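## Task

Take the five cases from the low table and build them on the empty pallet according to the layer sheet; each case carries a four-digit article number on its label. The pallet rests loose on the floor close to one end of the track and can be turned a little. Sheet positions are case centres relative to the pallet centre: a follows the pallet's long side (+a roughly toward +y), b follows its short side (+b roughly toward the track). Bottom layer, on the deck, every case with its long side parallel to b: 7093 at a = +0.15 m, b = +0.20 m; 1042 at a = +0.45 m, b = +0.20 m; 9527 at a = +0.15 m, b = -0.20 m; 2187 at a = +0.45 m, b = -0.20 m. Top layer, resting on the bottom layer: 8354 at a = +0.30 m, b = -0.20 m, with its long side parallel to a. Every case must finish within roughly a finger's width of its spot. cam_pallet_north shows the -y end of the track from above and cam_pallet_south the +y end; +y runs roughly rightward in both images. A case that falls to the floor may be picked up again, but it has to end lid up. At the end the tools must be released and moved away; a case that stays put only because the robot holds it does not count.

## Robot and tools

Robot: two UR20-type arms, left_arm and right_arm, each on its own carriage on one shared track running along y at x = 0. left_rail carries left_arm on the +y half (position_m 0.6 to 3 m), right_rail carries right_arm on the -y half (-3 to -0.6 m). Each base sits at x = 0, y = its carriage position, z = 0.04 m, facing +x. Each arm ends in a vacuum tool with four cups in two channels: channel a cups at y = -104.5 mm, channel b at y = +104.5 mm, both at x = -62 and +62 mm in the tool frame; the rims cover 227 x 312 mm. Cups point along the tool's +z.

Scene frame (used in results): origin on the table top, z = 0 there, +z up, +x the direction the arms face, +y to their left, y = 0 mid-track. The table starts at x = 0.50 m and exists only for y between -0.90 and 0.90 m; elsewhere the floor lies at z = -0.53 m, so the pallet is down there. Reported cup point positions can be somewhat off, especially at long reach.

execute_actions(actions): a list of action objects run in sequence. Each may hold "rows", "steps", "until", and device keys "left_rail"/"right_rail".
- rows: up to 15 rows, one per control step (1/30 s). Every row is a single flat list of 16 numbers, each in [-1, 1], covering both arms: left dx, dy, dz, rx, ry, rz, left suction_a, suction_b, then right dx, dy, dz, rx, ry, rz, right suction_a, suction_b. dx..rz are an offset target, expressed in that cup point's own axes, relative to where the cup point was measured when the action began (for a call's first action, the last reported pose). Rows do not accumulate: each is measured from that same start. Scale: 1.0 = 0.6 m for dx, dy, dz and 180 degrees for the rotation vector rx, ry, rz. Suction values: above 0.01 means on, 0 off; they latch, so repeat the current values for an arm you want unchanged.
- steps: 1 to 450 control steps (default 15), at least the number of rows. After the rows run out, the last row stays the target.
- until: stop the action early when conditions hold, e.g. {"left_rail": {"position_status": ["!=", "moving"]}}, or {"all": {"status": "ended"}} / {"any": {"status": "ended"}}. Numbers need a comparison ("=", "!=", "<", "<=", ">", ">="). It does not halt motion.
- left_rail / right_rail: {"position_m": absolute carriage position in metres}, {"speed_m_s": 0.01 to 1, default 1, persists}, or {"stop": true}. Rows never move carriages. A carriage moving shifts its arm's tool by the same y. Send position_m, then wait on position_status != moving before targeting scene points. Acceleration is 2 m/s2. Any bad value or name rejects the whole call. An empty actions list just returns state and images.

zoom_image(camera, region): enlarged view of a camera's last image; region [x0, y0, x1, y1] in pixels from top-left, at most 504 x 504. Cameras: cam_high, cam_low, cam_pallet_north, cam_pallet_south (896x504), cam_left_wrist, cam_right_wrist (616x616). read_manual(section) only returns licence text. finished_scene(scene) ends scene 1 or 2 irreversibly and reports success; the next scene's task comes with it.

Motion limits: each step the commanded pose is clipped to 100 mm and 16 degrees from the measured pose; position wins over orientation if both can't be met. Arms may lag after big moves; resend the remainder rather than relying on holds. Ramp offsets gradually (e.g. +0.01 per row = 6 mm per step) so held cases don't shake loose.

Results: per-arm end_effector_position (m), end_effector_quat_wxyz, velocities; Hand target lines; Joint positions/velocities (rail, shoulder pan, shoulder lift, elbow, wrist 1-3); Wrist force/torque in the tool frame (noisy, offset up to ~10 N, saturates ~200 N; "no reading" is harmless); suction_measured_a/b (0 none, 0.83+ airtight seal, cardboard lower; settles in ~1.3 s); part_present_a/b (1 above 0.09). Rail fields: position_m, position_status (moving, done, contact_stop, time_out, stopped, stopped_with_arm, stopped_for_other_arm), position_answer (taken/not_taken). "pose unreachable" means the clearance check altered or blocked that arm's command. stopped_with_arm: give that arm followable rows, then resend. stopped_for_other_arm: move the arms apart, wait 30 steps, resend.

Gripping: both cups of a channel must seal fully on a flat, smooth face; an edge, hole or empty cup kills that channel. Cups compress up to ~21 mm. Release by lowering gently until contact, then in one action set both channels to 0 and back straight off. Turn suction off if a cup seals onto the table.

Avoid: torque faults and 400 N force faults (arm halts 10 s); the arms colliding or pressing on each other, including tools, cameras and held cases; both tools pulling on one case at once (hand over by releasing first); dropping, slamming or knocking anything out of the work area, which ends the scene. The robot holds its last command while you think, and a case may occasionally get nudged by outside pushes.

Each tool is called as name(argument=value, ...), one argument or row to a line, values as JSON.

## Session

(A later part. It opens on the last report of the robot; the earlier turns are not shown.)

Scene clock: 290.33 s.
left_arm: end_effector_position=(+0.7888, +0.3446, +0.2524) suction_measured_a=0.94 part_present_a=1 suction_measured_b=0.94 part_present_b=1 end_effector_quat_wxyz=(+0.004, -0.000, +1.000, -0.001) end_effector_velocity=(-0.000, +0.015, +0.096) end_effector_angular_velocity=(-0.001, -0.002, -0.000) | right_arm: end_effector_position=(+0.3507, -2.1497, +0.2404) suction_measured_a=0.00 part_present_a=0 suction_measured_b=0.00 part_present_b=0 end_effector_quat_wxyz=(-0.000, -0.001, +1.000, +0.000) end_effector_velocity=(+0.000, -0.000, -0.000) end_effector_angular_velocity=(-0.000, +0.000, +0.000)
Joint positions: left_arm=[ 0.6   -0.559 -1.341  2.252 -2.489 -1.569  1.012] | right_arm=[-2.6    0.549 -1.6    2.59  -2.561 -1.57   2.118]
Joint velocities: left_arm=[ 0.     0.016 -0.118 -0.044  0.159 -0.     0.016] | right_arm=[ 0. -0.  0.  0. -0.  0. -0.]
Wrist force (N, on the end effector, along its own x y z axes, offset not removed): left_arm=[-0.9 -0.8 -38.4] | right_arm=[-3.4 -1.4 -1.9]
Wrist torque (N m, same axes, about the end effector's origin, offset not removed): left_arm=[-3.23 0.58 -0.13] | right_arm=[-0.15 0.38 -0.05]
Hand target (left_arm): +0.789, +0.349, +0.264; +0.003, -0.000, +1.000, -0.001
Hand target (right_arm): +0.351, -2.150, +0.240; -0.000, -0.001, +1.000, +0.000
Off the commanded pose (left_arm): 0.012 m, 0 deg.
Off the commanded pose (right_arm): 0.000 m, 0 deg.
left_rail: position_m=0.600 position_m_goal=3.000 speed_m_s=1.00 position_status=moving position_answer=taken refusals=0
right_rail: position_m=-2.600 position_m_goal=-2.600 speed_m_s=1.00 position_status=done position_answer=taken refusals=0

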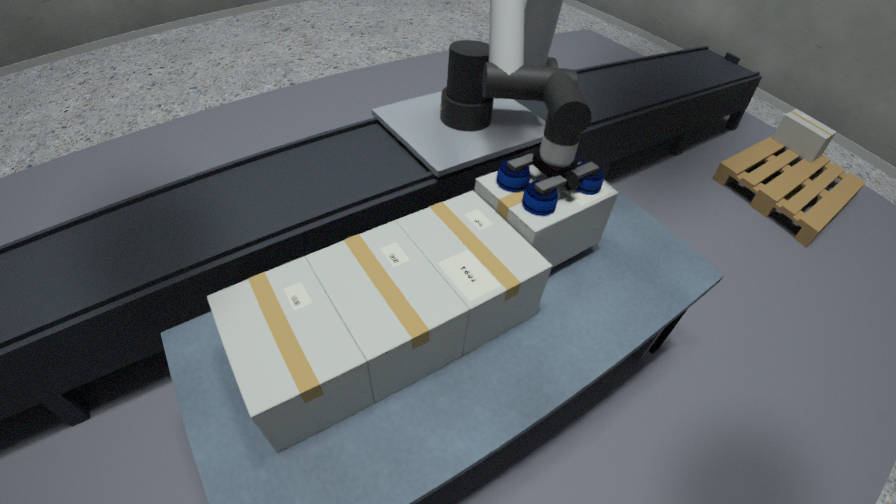

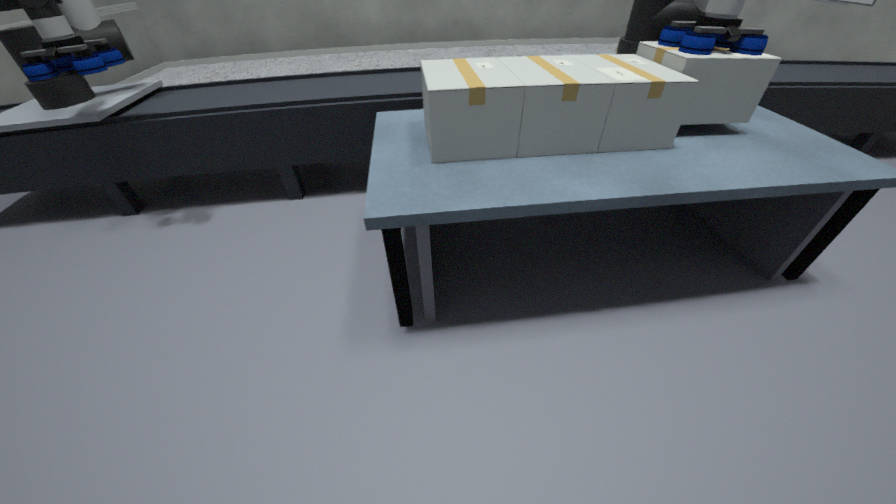

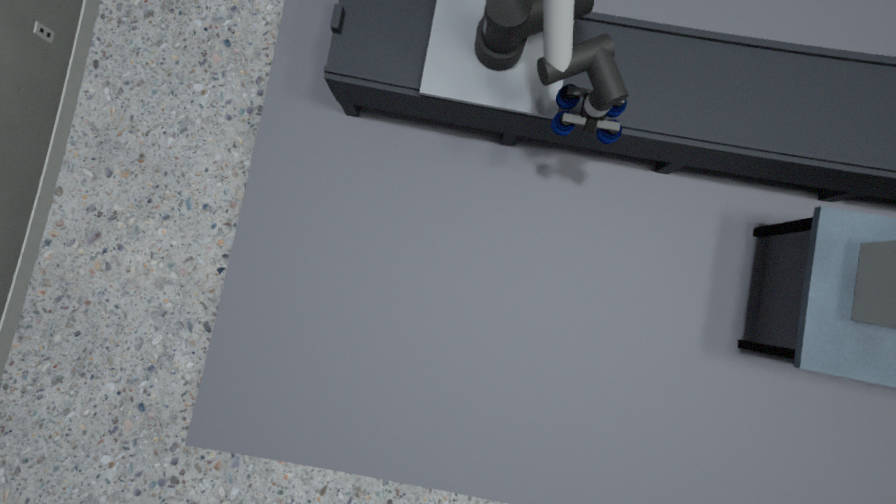

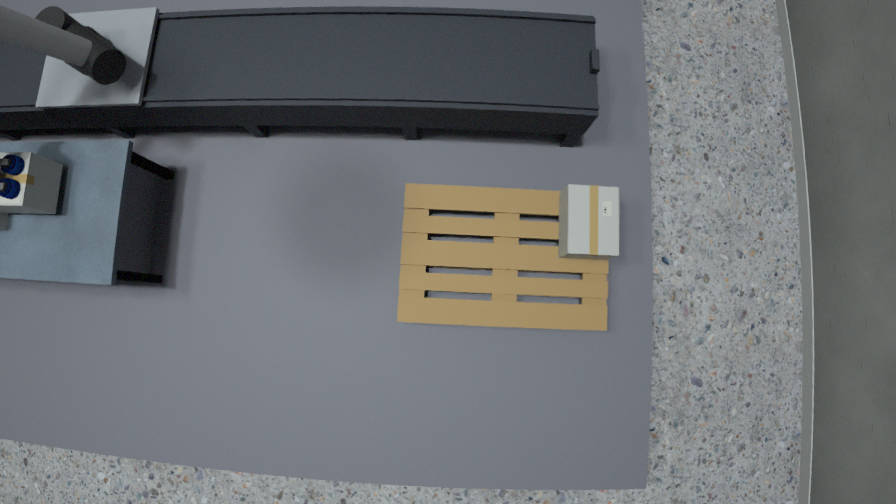

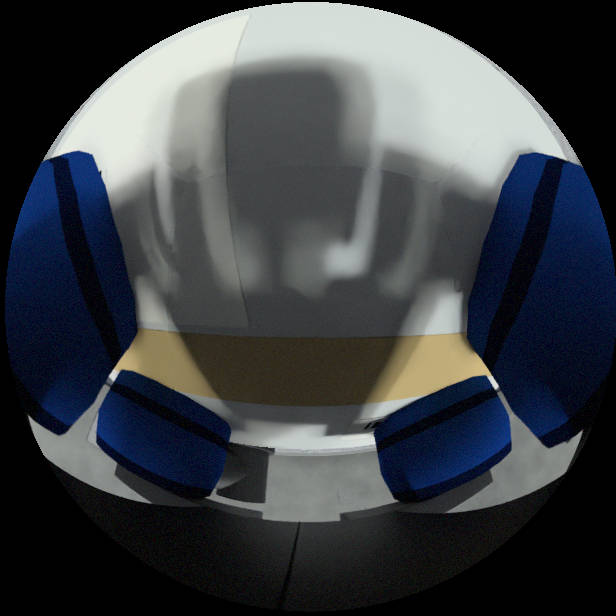

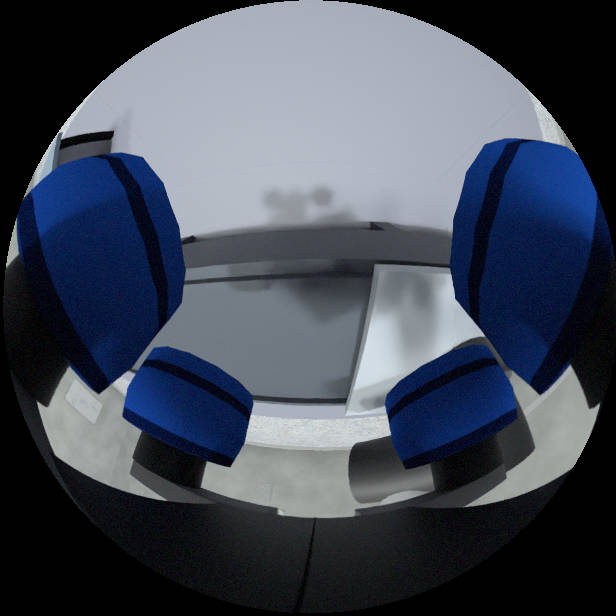

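execute_actions(
  actions=[],
)

Scene clock: 293.07 s.
left_arm: end_effector_position=(+0.7886, +2.7155, +0.2639) suction_measured_a=0.94 part_present_a=1 suction_measured_b=0.94 part_present_b=1 end_effector_quat_wxyz=(+0.003, -0.000, +1.000, -0.001) end_effector_velocity=(+0.000, +0.358, +0.000) end_effector_angular_velocity=(-0.000, -0.000, +0.000) | right_arm: end_effector_position=(+0.3507, -2.1497, +0.2404) suction_measured_a=0.00 part_present_a=0 suction_measured_b=0.00 part_present_b=0 end_effector_quat_wxyz=(-0.000, -0.001, +1.000, +0.000) end_effector_velocity=(+0.000, +0.000, -0.000) end_effector_angular_velocity=(-0.000, +0.000, +0.000)
Joint positions: left_arm=[ 2.969 -0.557 -1.355  2.247 -2.469 -1.569  1.014] | right_arm=[-2.6    0.549 -1.6    2.59  -2.56  -1.57   2.118]
Joint velocities: left_arm=[ 0.358  0.    -0.     0.    -0.     0.     0.   ] | right_arm=[ 0. -0.  0. -0.  0.  0. -0.]
Wrist force (N, on the end effector, along its own x y z axes, offset not removed): left_arm=[0.2 19.4 -30.6] | right_arm=[-3.9 -4.5 -2.6]
Wrist torque (N m, same axes, about the end effector's origin, offset not removed): left_arm=[-4.72 1.08 -0.26] | right_arm=[-0.57 0.41 -0.24]
Hand target (left_arm): +0.789, +2.733, +0.264; +0.003, -0.000, +1.000, -0.001
Hand target (right_arm): +0.351, -2.150, +0.240; -0.000, -0.001, +1.000, +0.000
Off the commanded pose (left_arm): 0.000 m, 0 deg.
Off the commanded pose (right_arm): 0.000 m, 0 deg.
left_rail: position_m=2.969 position_m_goal=3.000 speed_m_s=1.00 position_status=moving position_answer=taken refusals=0
right_rail: position_m=-2.600 position_m_goal=-2.600 speed_m_s=1.00 position_status=done position_answer=taken refusals=0

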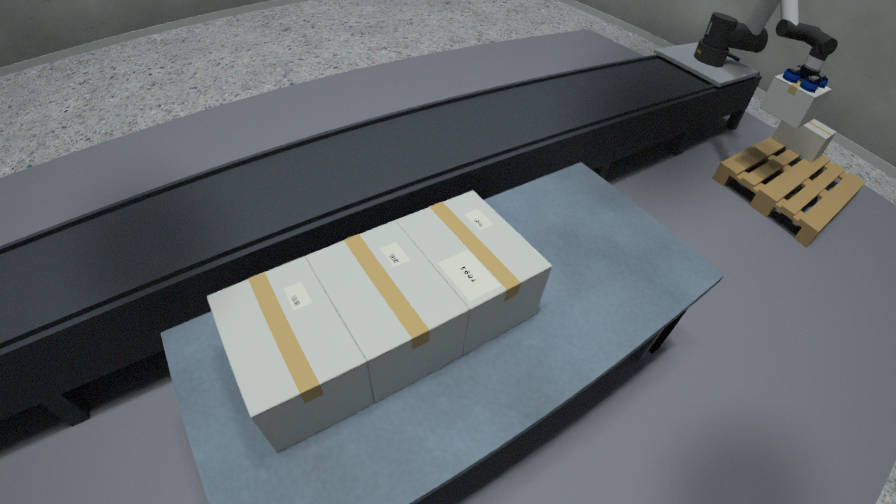

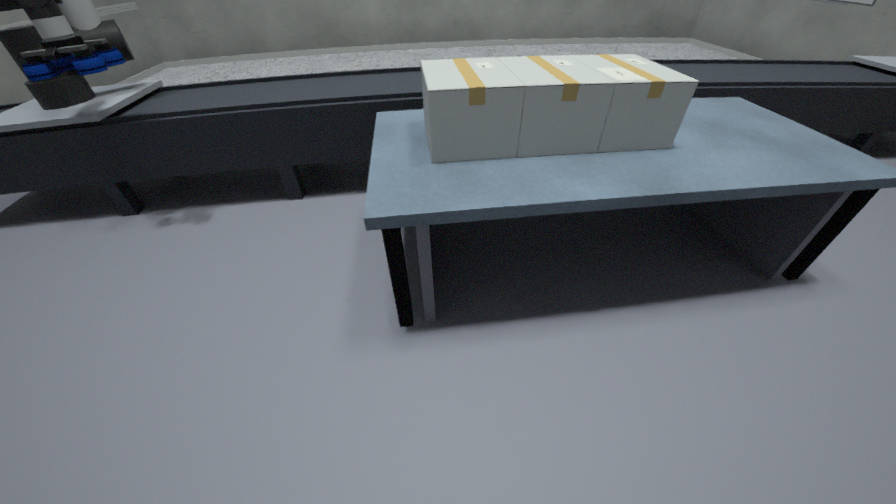

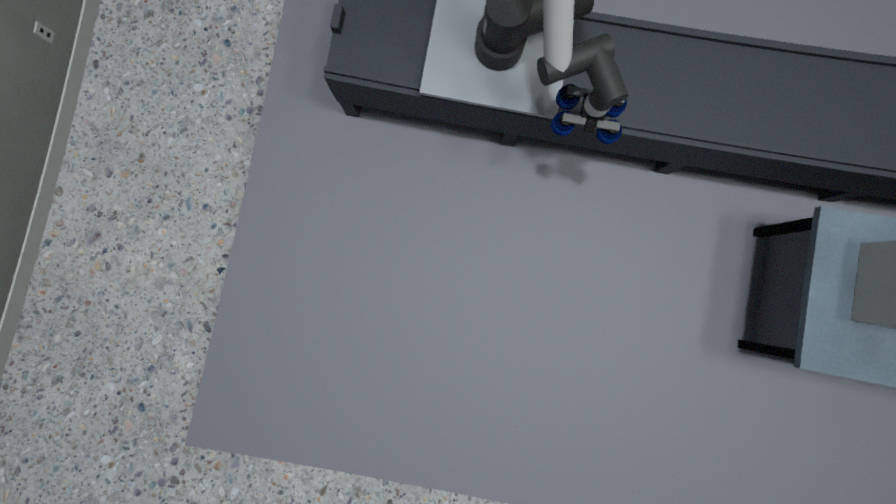

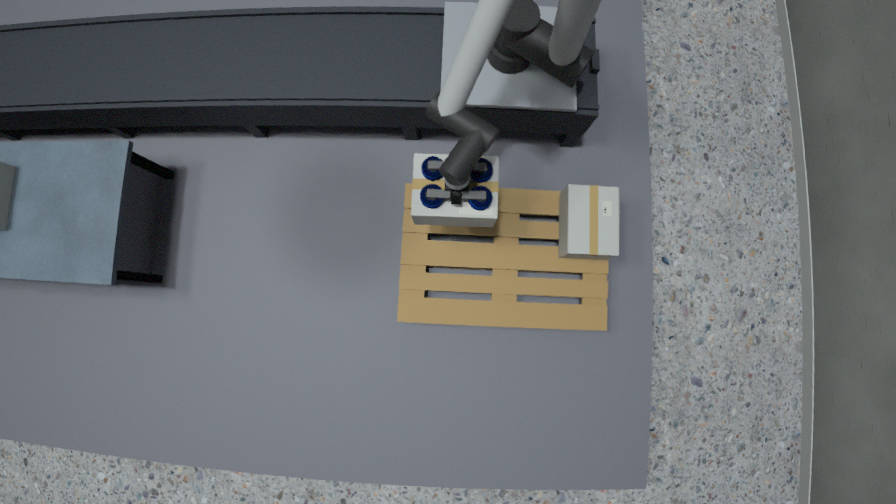

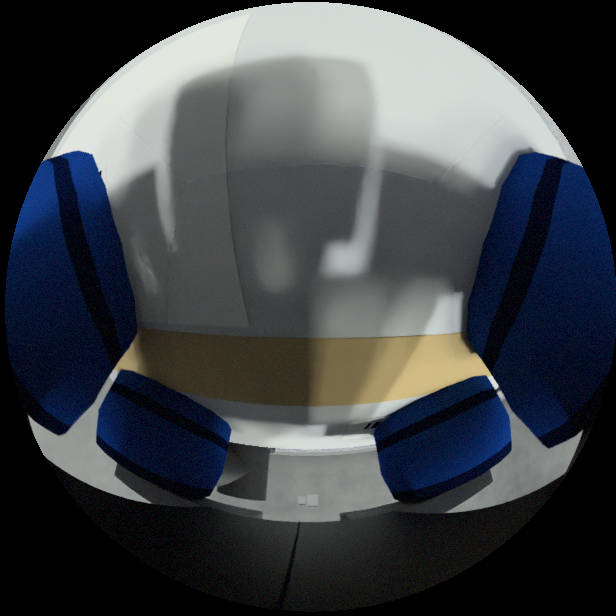

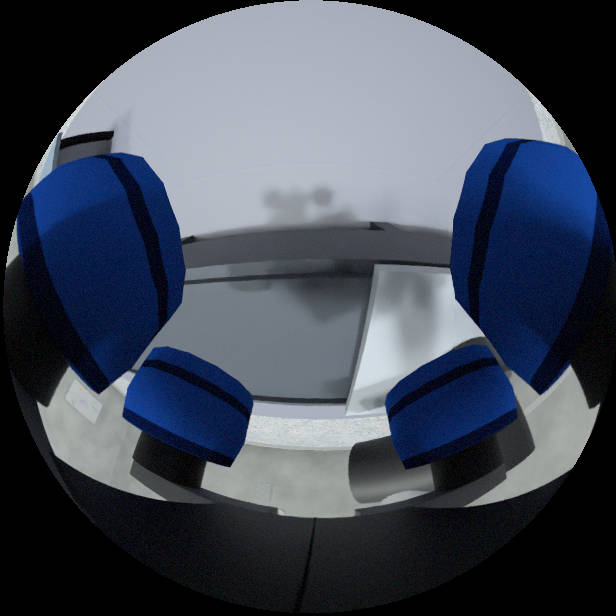

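execute_actions(
  actions=[],
)

zoom_image(
  camera="cam_pallet_south",
  region=[400, 130, 520, 250],
)

Scene clock: 294.73 s.
left_arm: end_effector_position=(+0.7886, +2.7466, +0.2639) suction_measured_a=0.94 part_present_a=1 suction_measured_b=0.94 part_present_b=1 end_effector_quat_wxyz=(+0.003, -0.000, +1.000, -0.001) end_effector_velocity=(+0.000, +0.000, -0.000) end_effector_angular_velocity=(+0.000, +0.000, +0.000) | right_arm: end_effector_position=(+0.3507, -2.1497, +0.2404) suction_measured_a=0.00 part_present_a=0 suction_measured_b=0.00 part_present_b=0 end_effector_quat_wxyz=(-0.000, -0.001, +1.000, +0.000) end_effector_velocity=(-0.000, +0.000, +0.000) end_effector_angular_velocity=(+0.000, -0.000, -0.000)
Joint positions: left_arm=[ 3.    -0.557 -1.355  2.247 -2.469 -1.569  1.014] | right_arm=[-2.6    0.549 -1.6    2.59  -2.561 -1.57   2.118]
Joint velocities: left_arm=[ 0.  0.  0. -0.  0. -0.  0.] | right_arm=[ 0.  0. -0.  0. -0. -0.  0.]
Wrist force (N, on the end effector, along its own x y z axes, offset not removed): left_arm=[1.4 1.6 -27.7] | right_arm=[0.7 -2.8 2.0]
Wrist torque (N m, same axes, about the end effector's origin, offset not removed): left_arm=[-2.95 0.82 -0.05] | right_arm=[-0.33 -0.25 -0.08]
Hand target (left_arm): +0.789, +2.747, +0.264; +0.003, -0.000, +1.000, -0.001
Hand target (right_arm): +0.351, -2.150, +0.240; -0.000, -0.001, +1.000, +0.000
Off the commanded pose (left_arm): 0.000 m, 0 deg.
Off the commanded pose (right_arm): 0.000 m, 0 deg.
left_rail: position_m=3.000 position_m_goal=3.000 speed_m_s=1.00 position_status=done position_answer=taken refusals=0
right_rail: position_m=-2.600 position_m_goal=-2.600 speed_m_s=1.00 position_status=done position_answer=taken refusals=0

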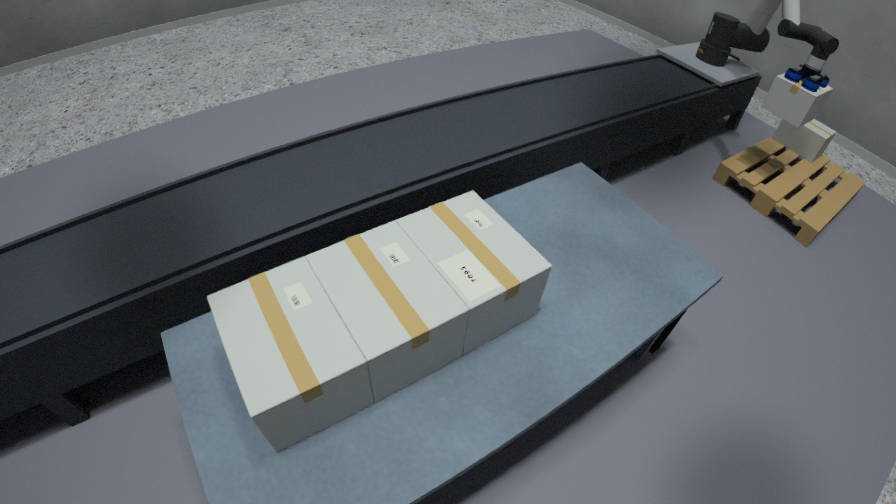

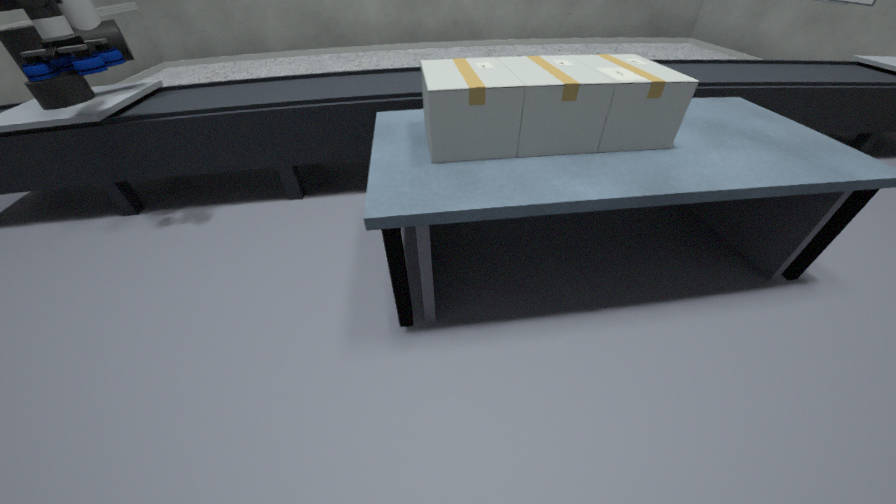

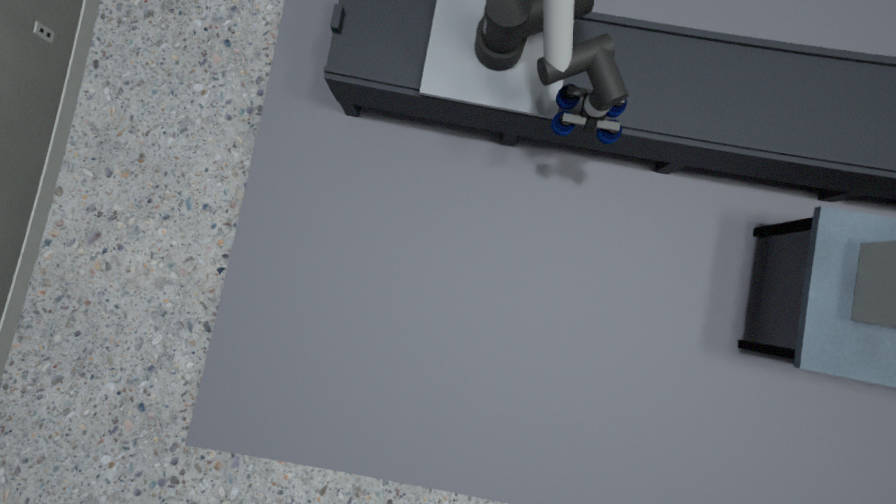

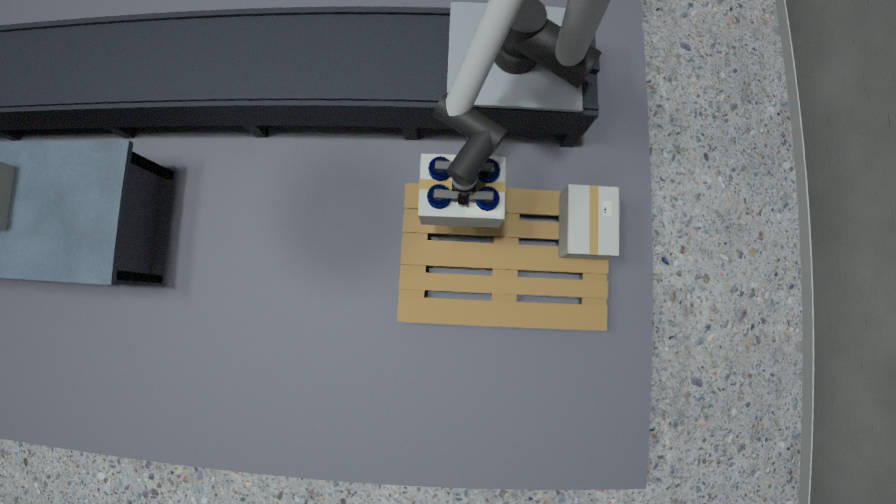

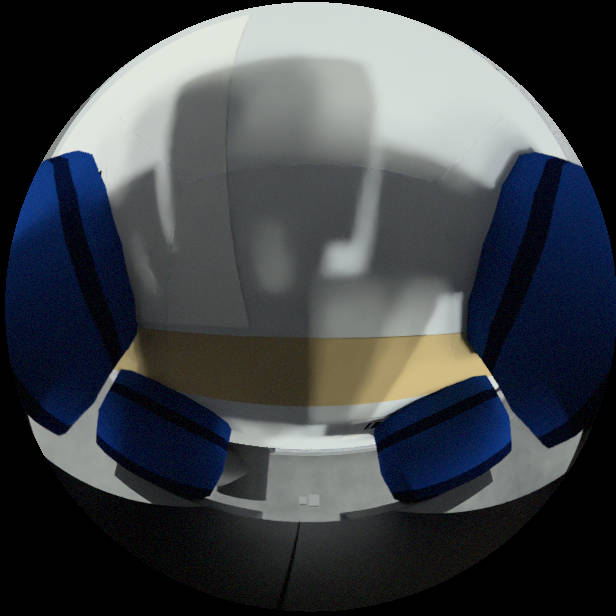

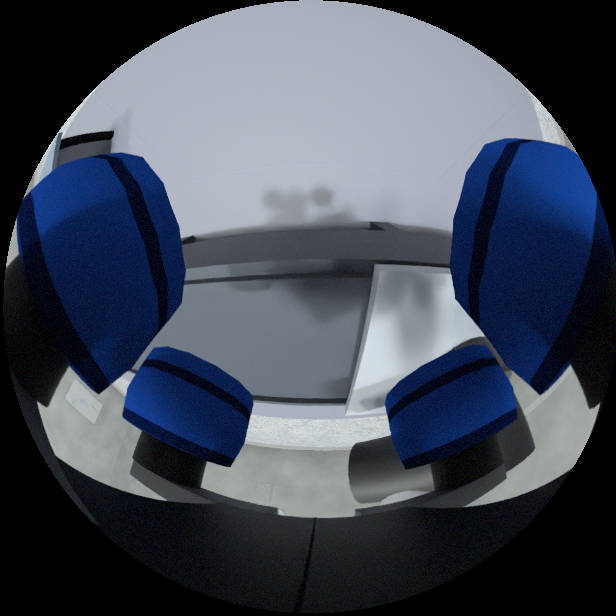

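Region (400, 130, 520, 250) of cam_pallet_south's 896x504 image, scaled by 4.200, with more detail than that image has.

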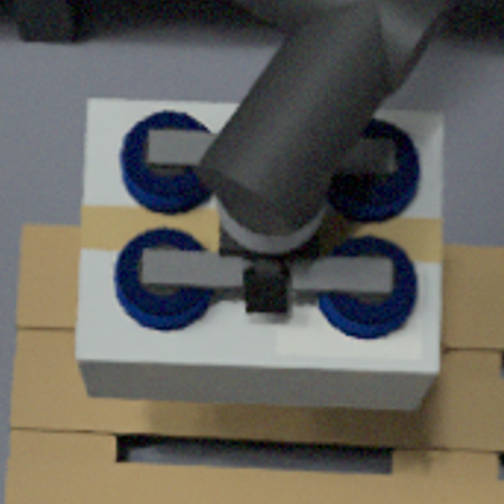

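execute_actions(
  actions=[
    {"rows": [[-0.02,0.02,0.005,0,0,-0.01,1,1,0,0,0,0,0,0,0,0],[-0.05,0.05,0.015,0,0,-0.03,1,1,0,0,0,0,0,0,0,0],[-0.09,0.09,0.03,0,0,-0.055,1,1,0,0,0,0,0,0,0,0],[-0.14,0.14,0.05,0,0,-0.085,1,1,0,0,0,0,0,0,0,0],[-0.20,0.20,0.07,0,0,-0.12,1,1,0,0,0,0,0,0,0,0],[-0.26,0.26,0.09,0,0,-0.155,1,1,0,0,0,0,0,0,0,0],[-0.32,0.32,0.115,0,0,-0.19,1,1,0,0,0,0,0,0,0,0],[-0.38,0.38,0.135,0,0,-0.23,1,1,0,0,0,0,0,0,0,0],[-0.44,0.44,0.155,0,0,-0.27,1,1,0,0,0,0,0,0,0,0],[-0.50,0.50,0.18,0,0,-0.31,1,1,0,0,0,0,0,0,0,0],[-0.56,0.56,0.20,0,0,-0.35,1,1,0,0,0,0,0,0,0,0],[-0.62,0.62,0.22,0,0,-0.39,1,1,0,0,0,0,0,0,0,0],[-0.68,0.68,0.24,0,0,-0.43,1,1,0,0,0,0,0,0,0,0],[-0.73,0.73,0.26,0,0,-0.465,1,1,0,0,0,0,0,0,0,0],[-0.769,0.772,0.273,0,0,-0.495,1,1,0,0,0,0,0,0,0,0]], "steps": 44},
  ],
)

Scene clock: 298.83 s.
left_arm: end_effector_position=(+1.2038, +3.1805, +0.1164) suction_measured_a=0.94 part_present_a=1 suction_measured_b=0.94 part_present_b=1 end_effector_quat_wxyz=(-0.003, +0.695, -0.719, +0.004) end_effector_velocity=(+0.303, +0.236, -0.096) end_effector_angular_velocity=(+0.007, +0.004, +0.166) | right_arm: end_effector_position=(+0.3507, -2.1497, +0.2404) suction_measured_a=0.00 part_present_a=0 suction_measured_b=0.00 part_present_b=0 end_effector_quat_wxyz=(-0.000, -0.001, +1.000, +0.000) end_effector_velocity=(-0.000, +0.000, +0.000) end_effector_angular_velocity=(+0.000, -0.000, -0.000)
Joint positions: left_arm=[ 3.    -0.017 -0.882  1.714 -2.414 -1.573  0.018] | right_arm=[-2.6    0.549 -1.6    2.59  -2.561 -1.57   2.118]
Joint velocities: left_arm=[ 0.     0.199  0.351 -0.548  0.201  0.006  0.033] | right_arm=[ 0.  0. -0.  0.  0. -0.  0.]
Wrist force (N, on the end effector, along its own x y z axes, offset not removed): left_arm=[-11.0 -9.5 -24.8] | right_arm=[-2.0 -2.5 -1.9]
Wrist torque (N m, same axes, about the end effector's origin, offset not removed): left_arm=[-3.26 0.57 -0.39] | right_arm=[-0.31 0.11 -0.09]
Hand target (left_arm): +1.245, +3.210, +0.104; -0.003, +0.702, -0.712, +0.004
Hand target (right_arm): +0.351, -2.150, +0.240; -0.000, -0.001, +1.000, +0.000
Off the commanded pose (left_arm): 0.057 m, 1 deg.
Off the commanded pose (right_arm): 0.000 m, 0 deg.
left_rail: position_m=3.000 position_m_goal=3.000 speed_m_s=1.00 position_status=done position_answer=taken refusals=0
right_rail: position_m=-2.600 position_m_goal=-2.600 speed_m_s=1.00 position_status=done position_answer=taken refusals=0

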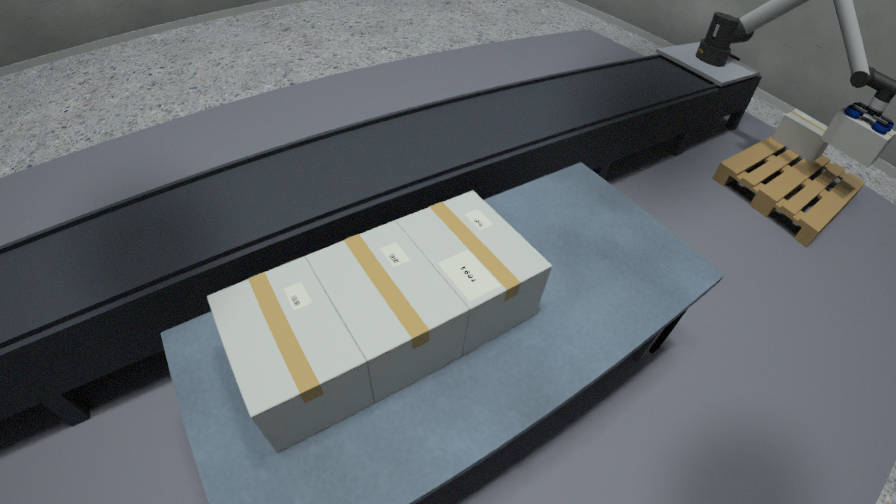

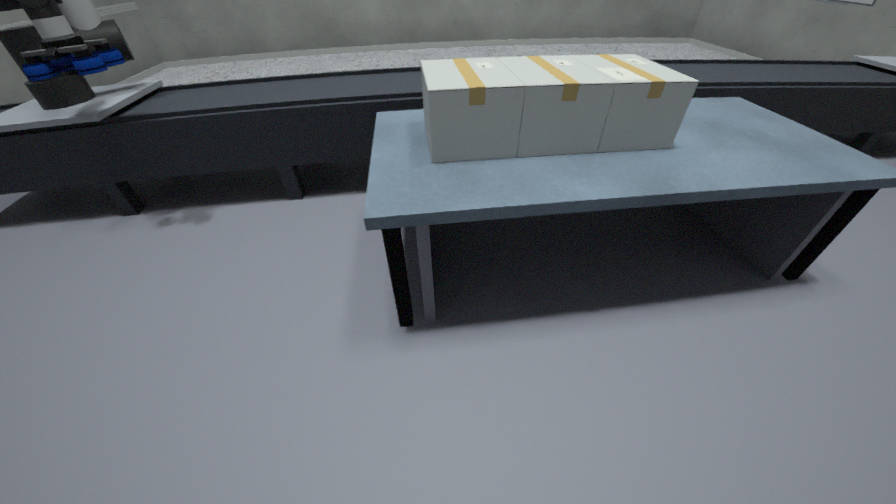

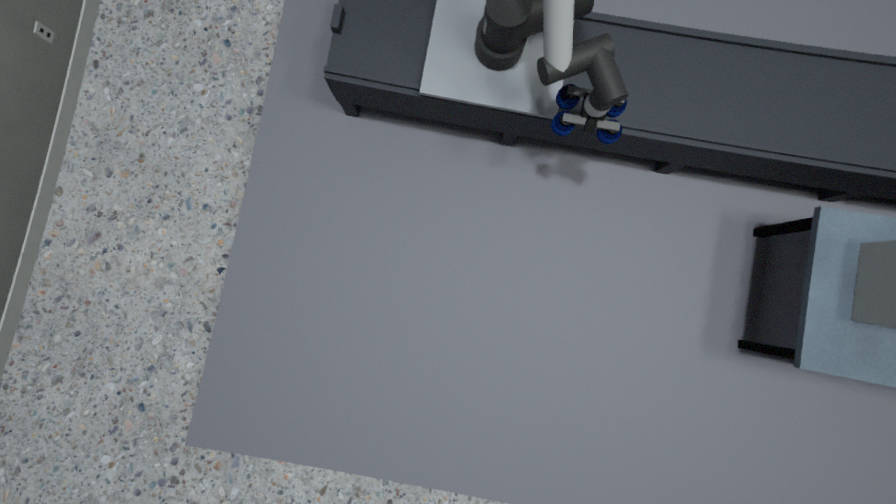

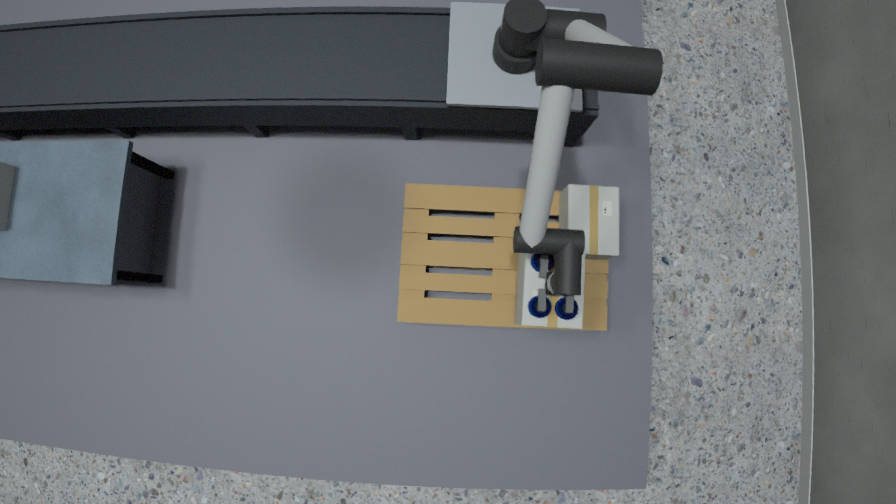

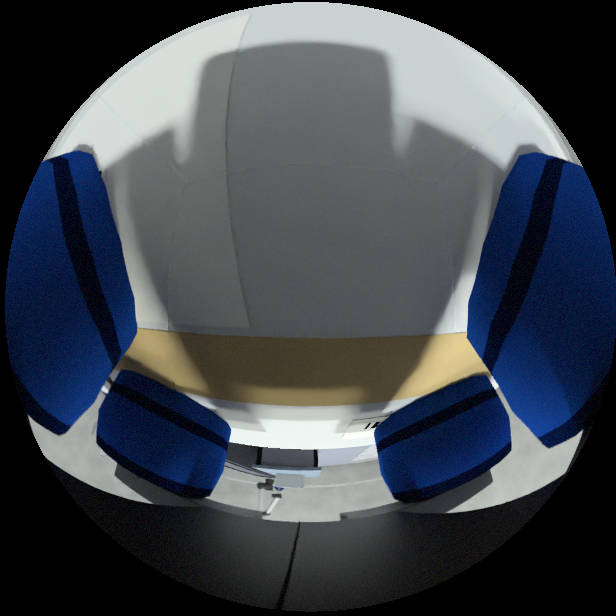

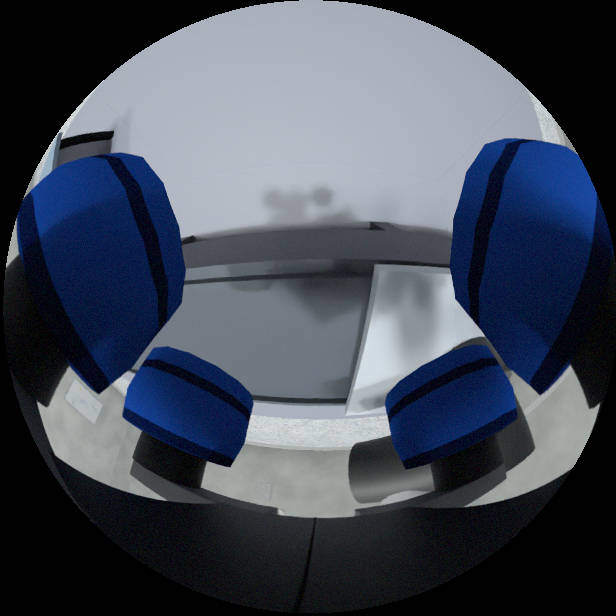

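execute_actions(
  actions=[],
)

Scene clock: 299.40 s.
left_arm: end_effector_position=(+1.2441, +3.2095, +0.1040) suction_measured_a=0.94 part_present_a=1 suction_measured_b=0.94 part_present_b=1 end_effector_quat_wxyz=(-0.003, +0.702, -0.713, +0.004) end_effector_velocity=(+0.003, +0.002, -0.001) end_effector_angular_velocity=(-0.000, -0.000, +0.001) | right_arm: end_effector_position=(+0.3507, -2.1497, +0.2404) suction_measured_a=0.00 part_present_a=0 suction_measured_b=0.00 part_present_b=0 end_effector_quat_wxyz=(-0.000, -0.001, +1.000, +0.000) end_effector_velocity=(-0.000, +0.000, +0.000) end_effector_angular_velocity=(+0.000, -0.000, +0.000)
Joint positions: left_arm=[ 3.     0.007 -0.836  1.64  -2.384 -1.573  0.023] | right_arm=[-2.6    0.549 -1.6    2.59  -2.561 -1.57   2.118]
Joint velocities: left_arm=[ 0.     0.002  0.003 -0.006  0.002 -0.     0.   ] | right_arm=[ 0.  0. -0.  0. -0. -0. -0.]
Wrist force (N, on the end effector, along its own x y z axes, offset not removed): left_arm=[0.5 -2.7 -28.6] | right_arm=[-3.4 -1.8 0.5]
Wrist torque (N m, same axes, about the end effector's origin, offset not removed): left_arm=[-3.38 0.99 -0.29] | right_arm=[-0.18 0.40 -0.15]
Hand target (left_arm): +1.245, +3.210, +0.104; -0.003, +0.702, -0.712, +0.004
Hand target (right_arm): +0.351, -2.150, +0.240; -0.000, -0.001, +1.000, +0.000
Off the commanded pose (left_arm): 0.007 m, 0 deg.
Off the commanded pose (right_arm): 0.000 m, 0 deg.
left_rail: position_m=3.000 position_m_goal=3.000 speed_m_s=1.00 position_status=done position_answer=taken refusals=0
right_rail: position_m=-2.600 position_m_goal=-2.600 speed_m_s=1.00 position_status=done position_answer=taken refusals=0

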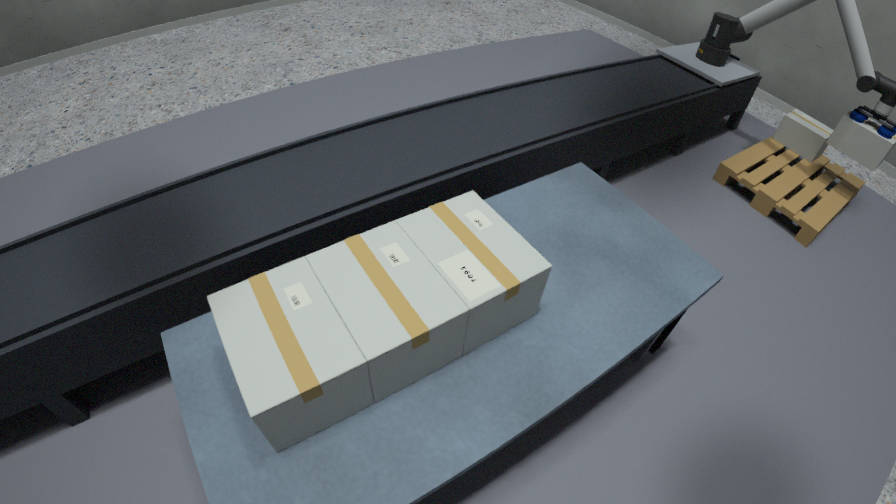

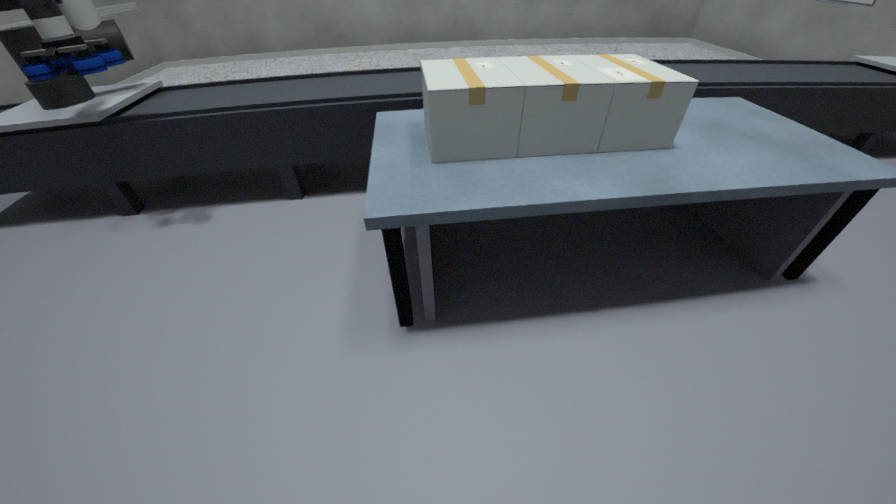

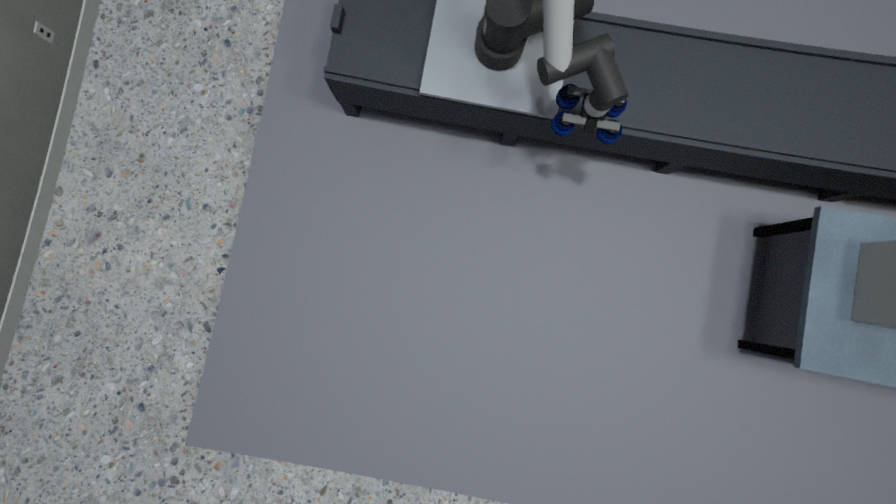

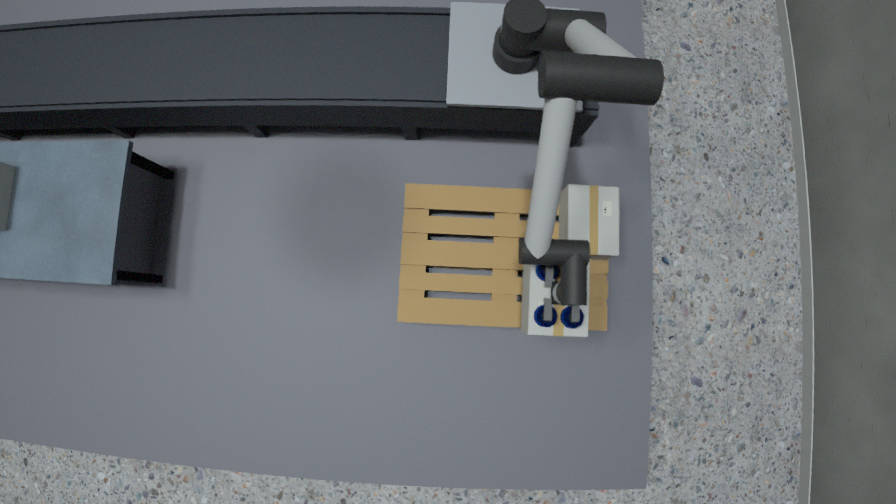

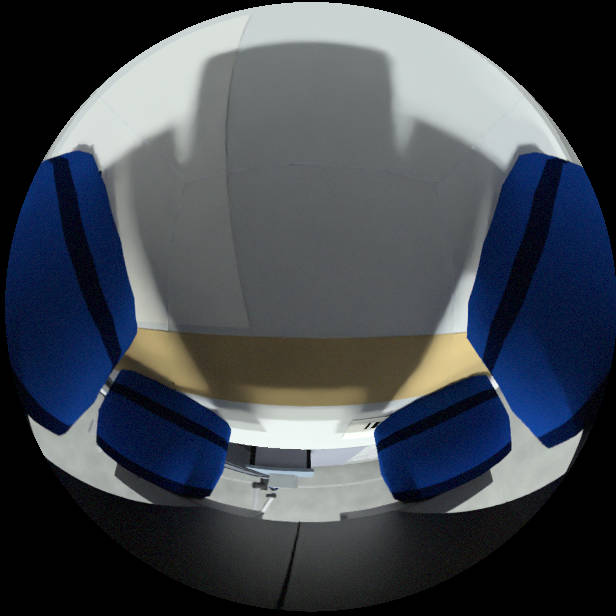

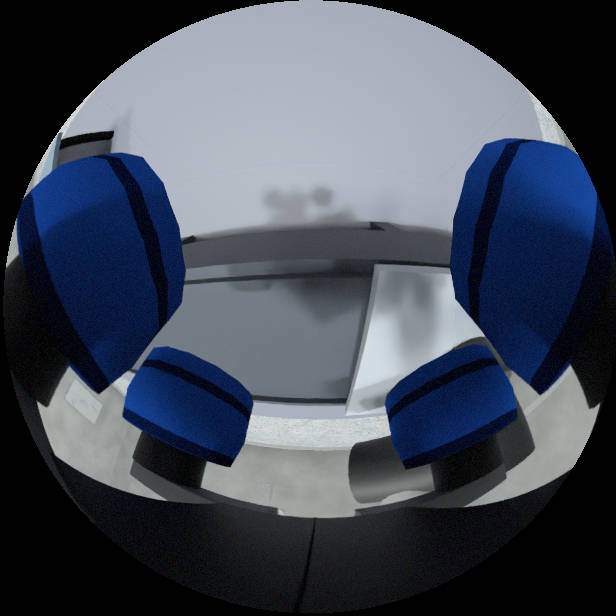

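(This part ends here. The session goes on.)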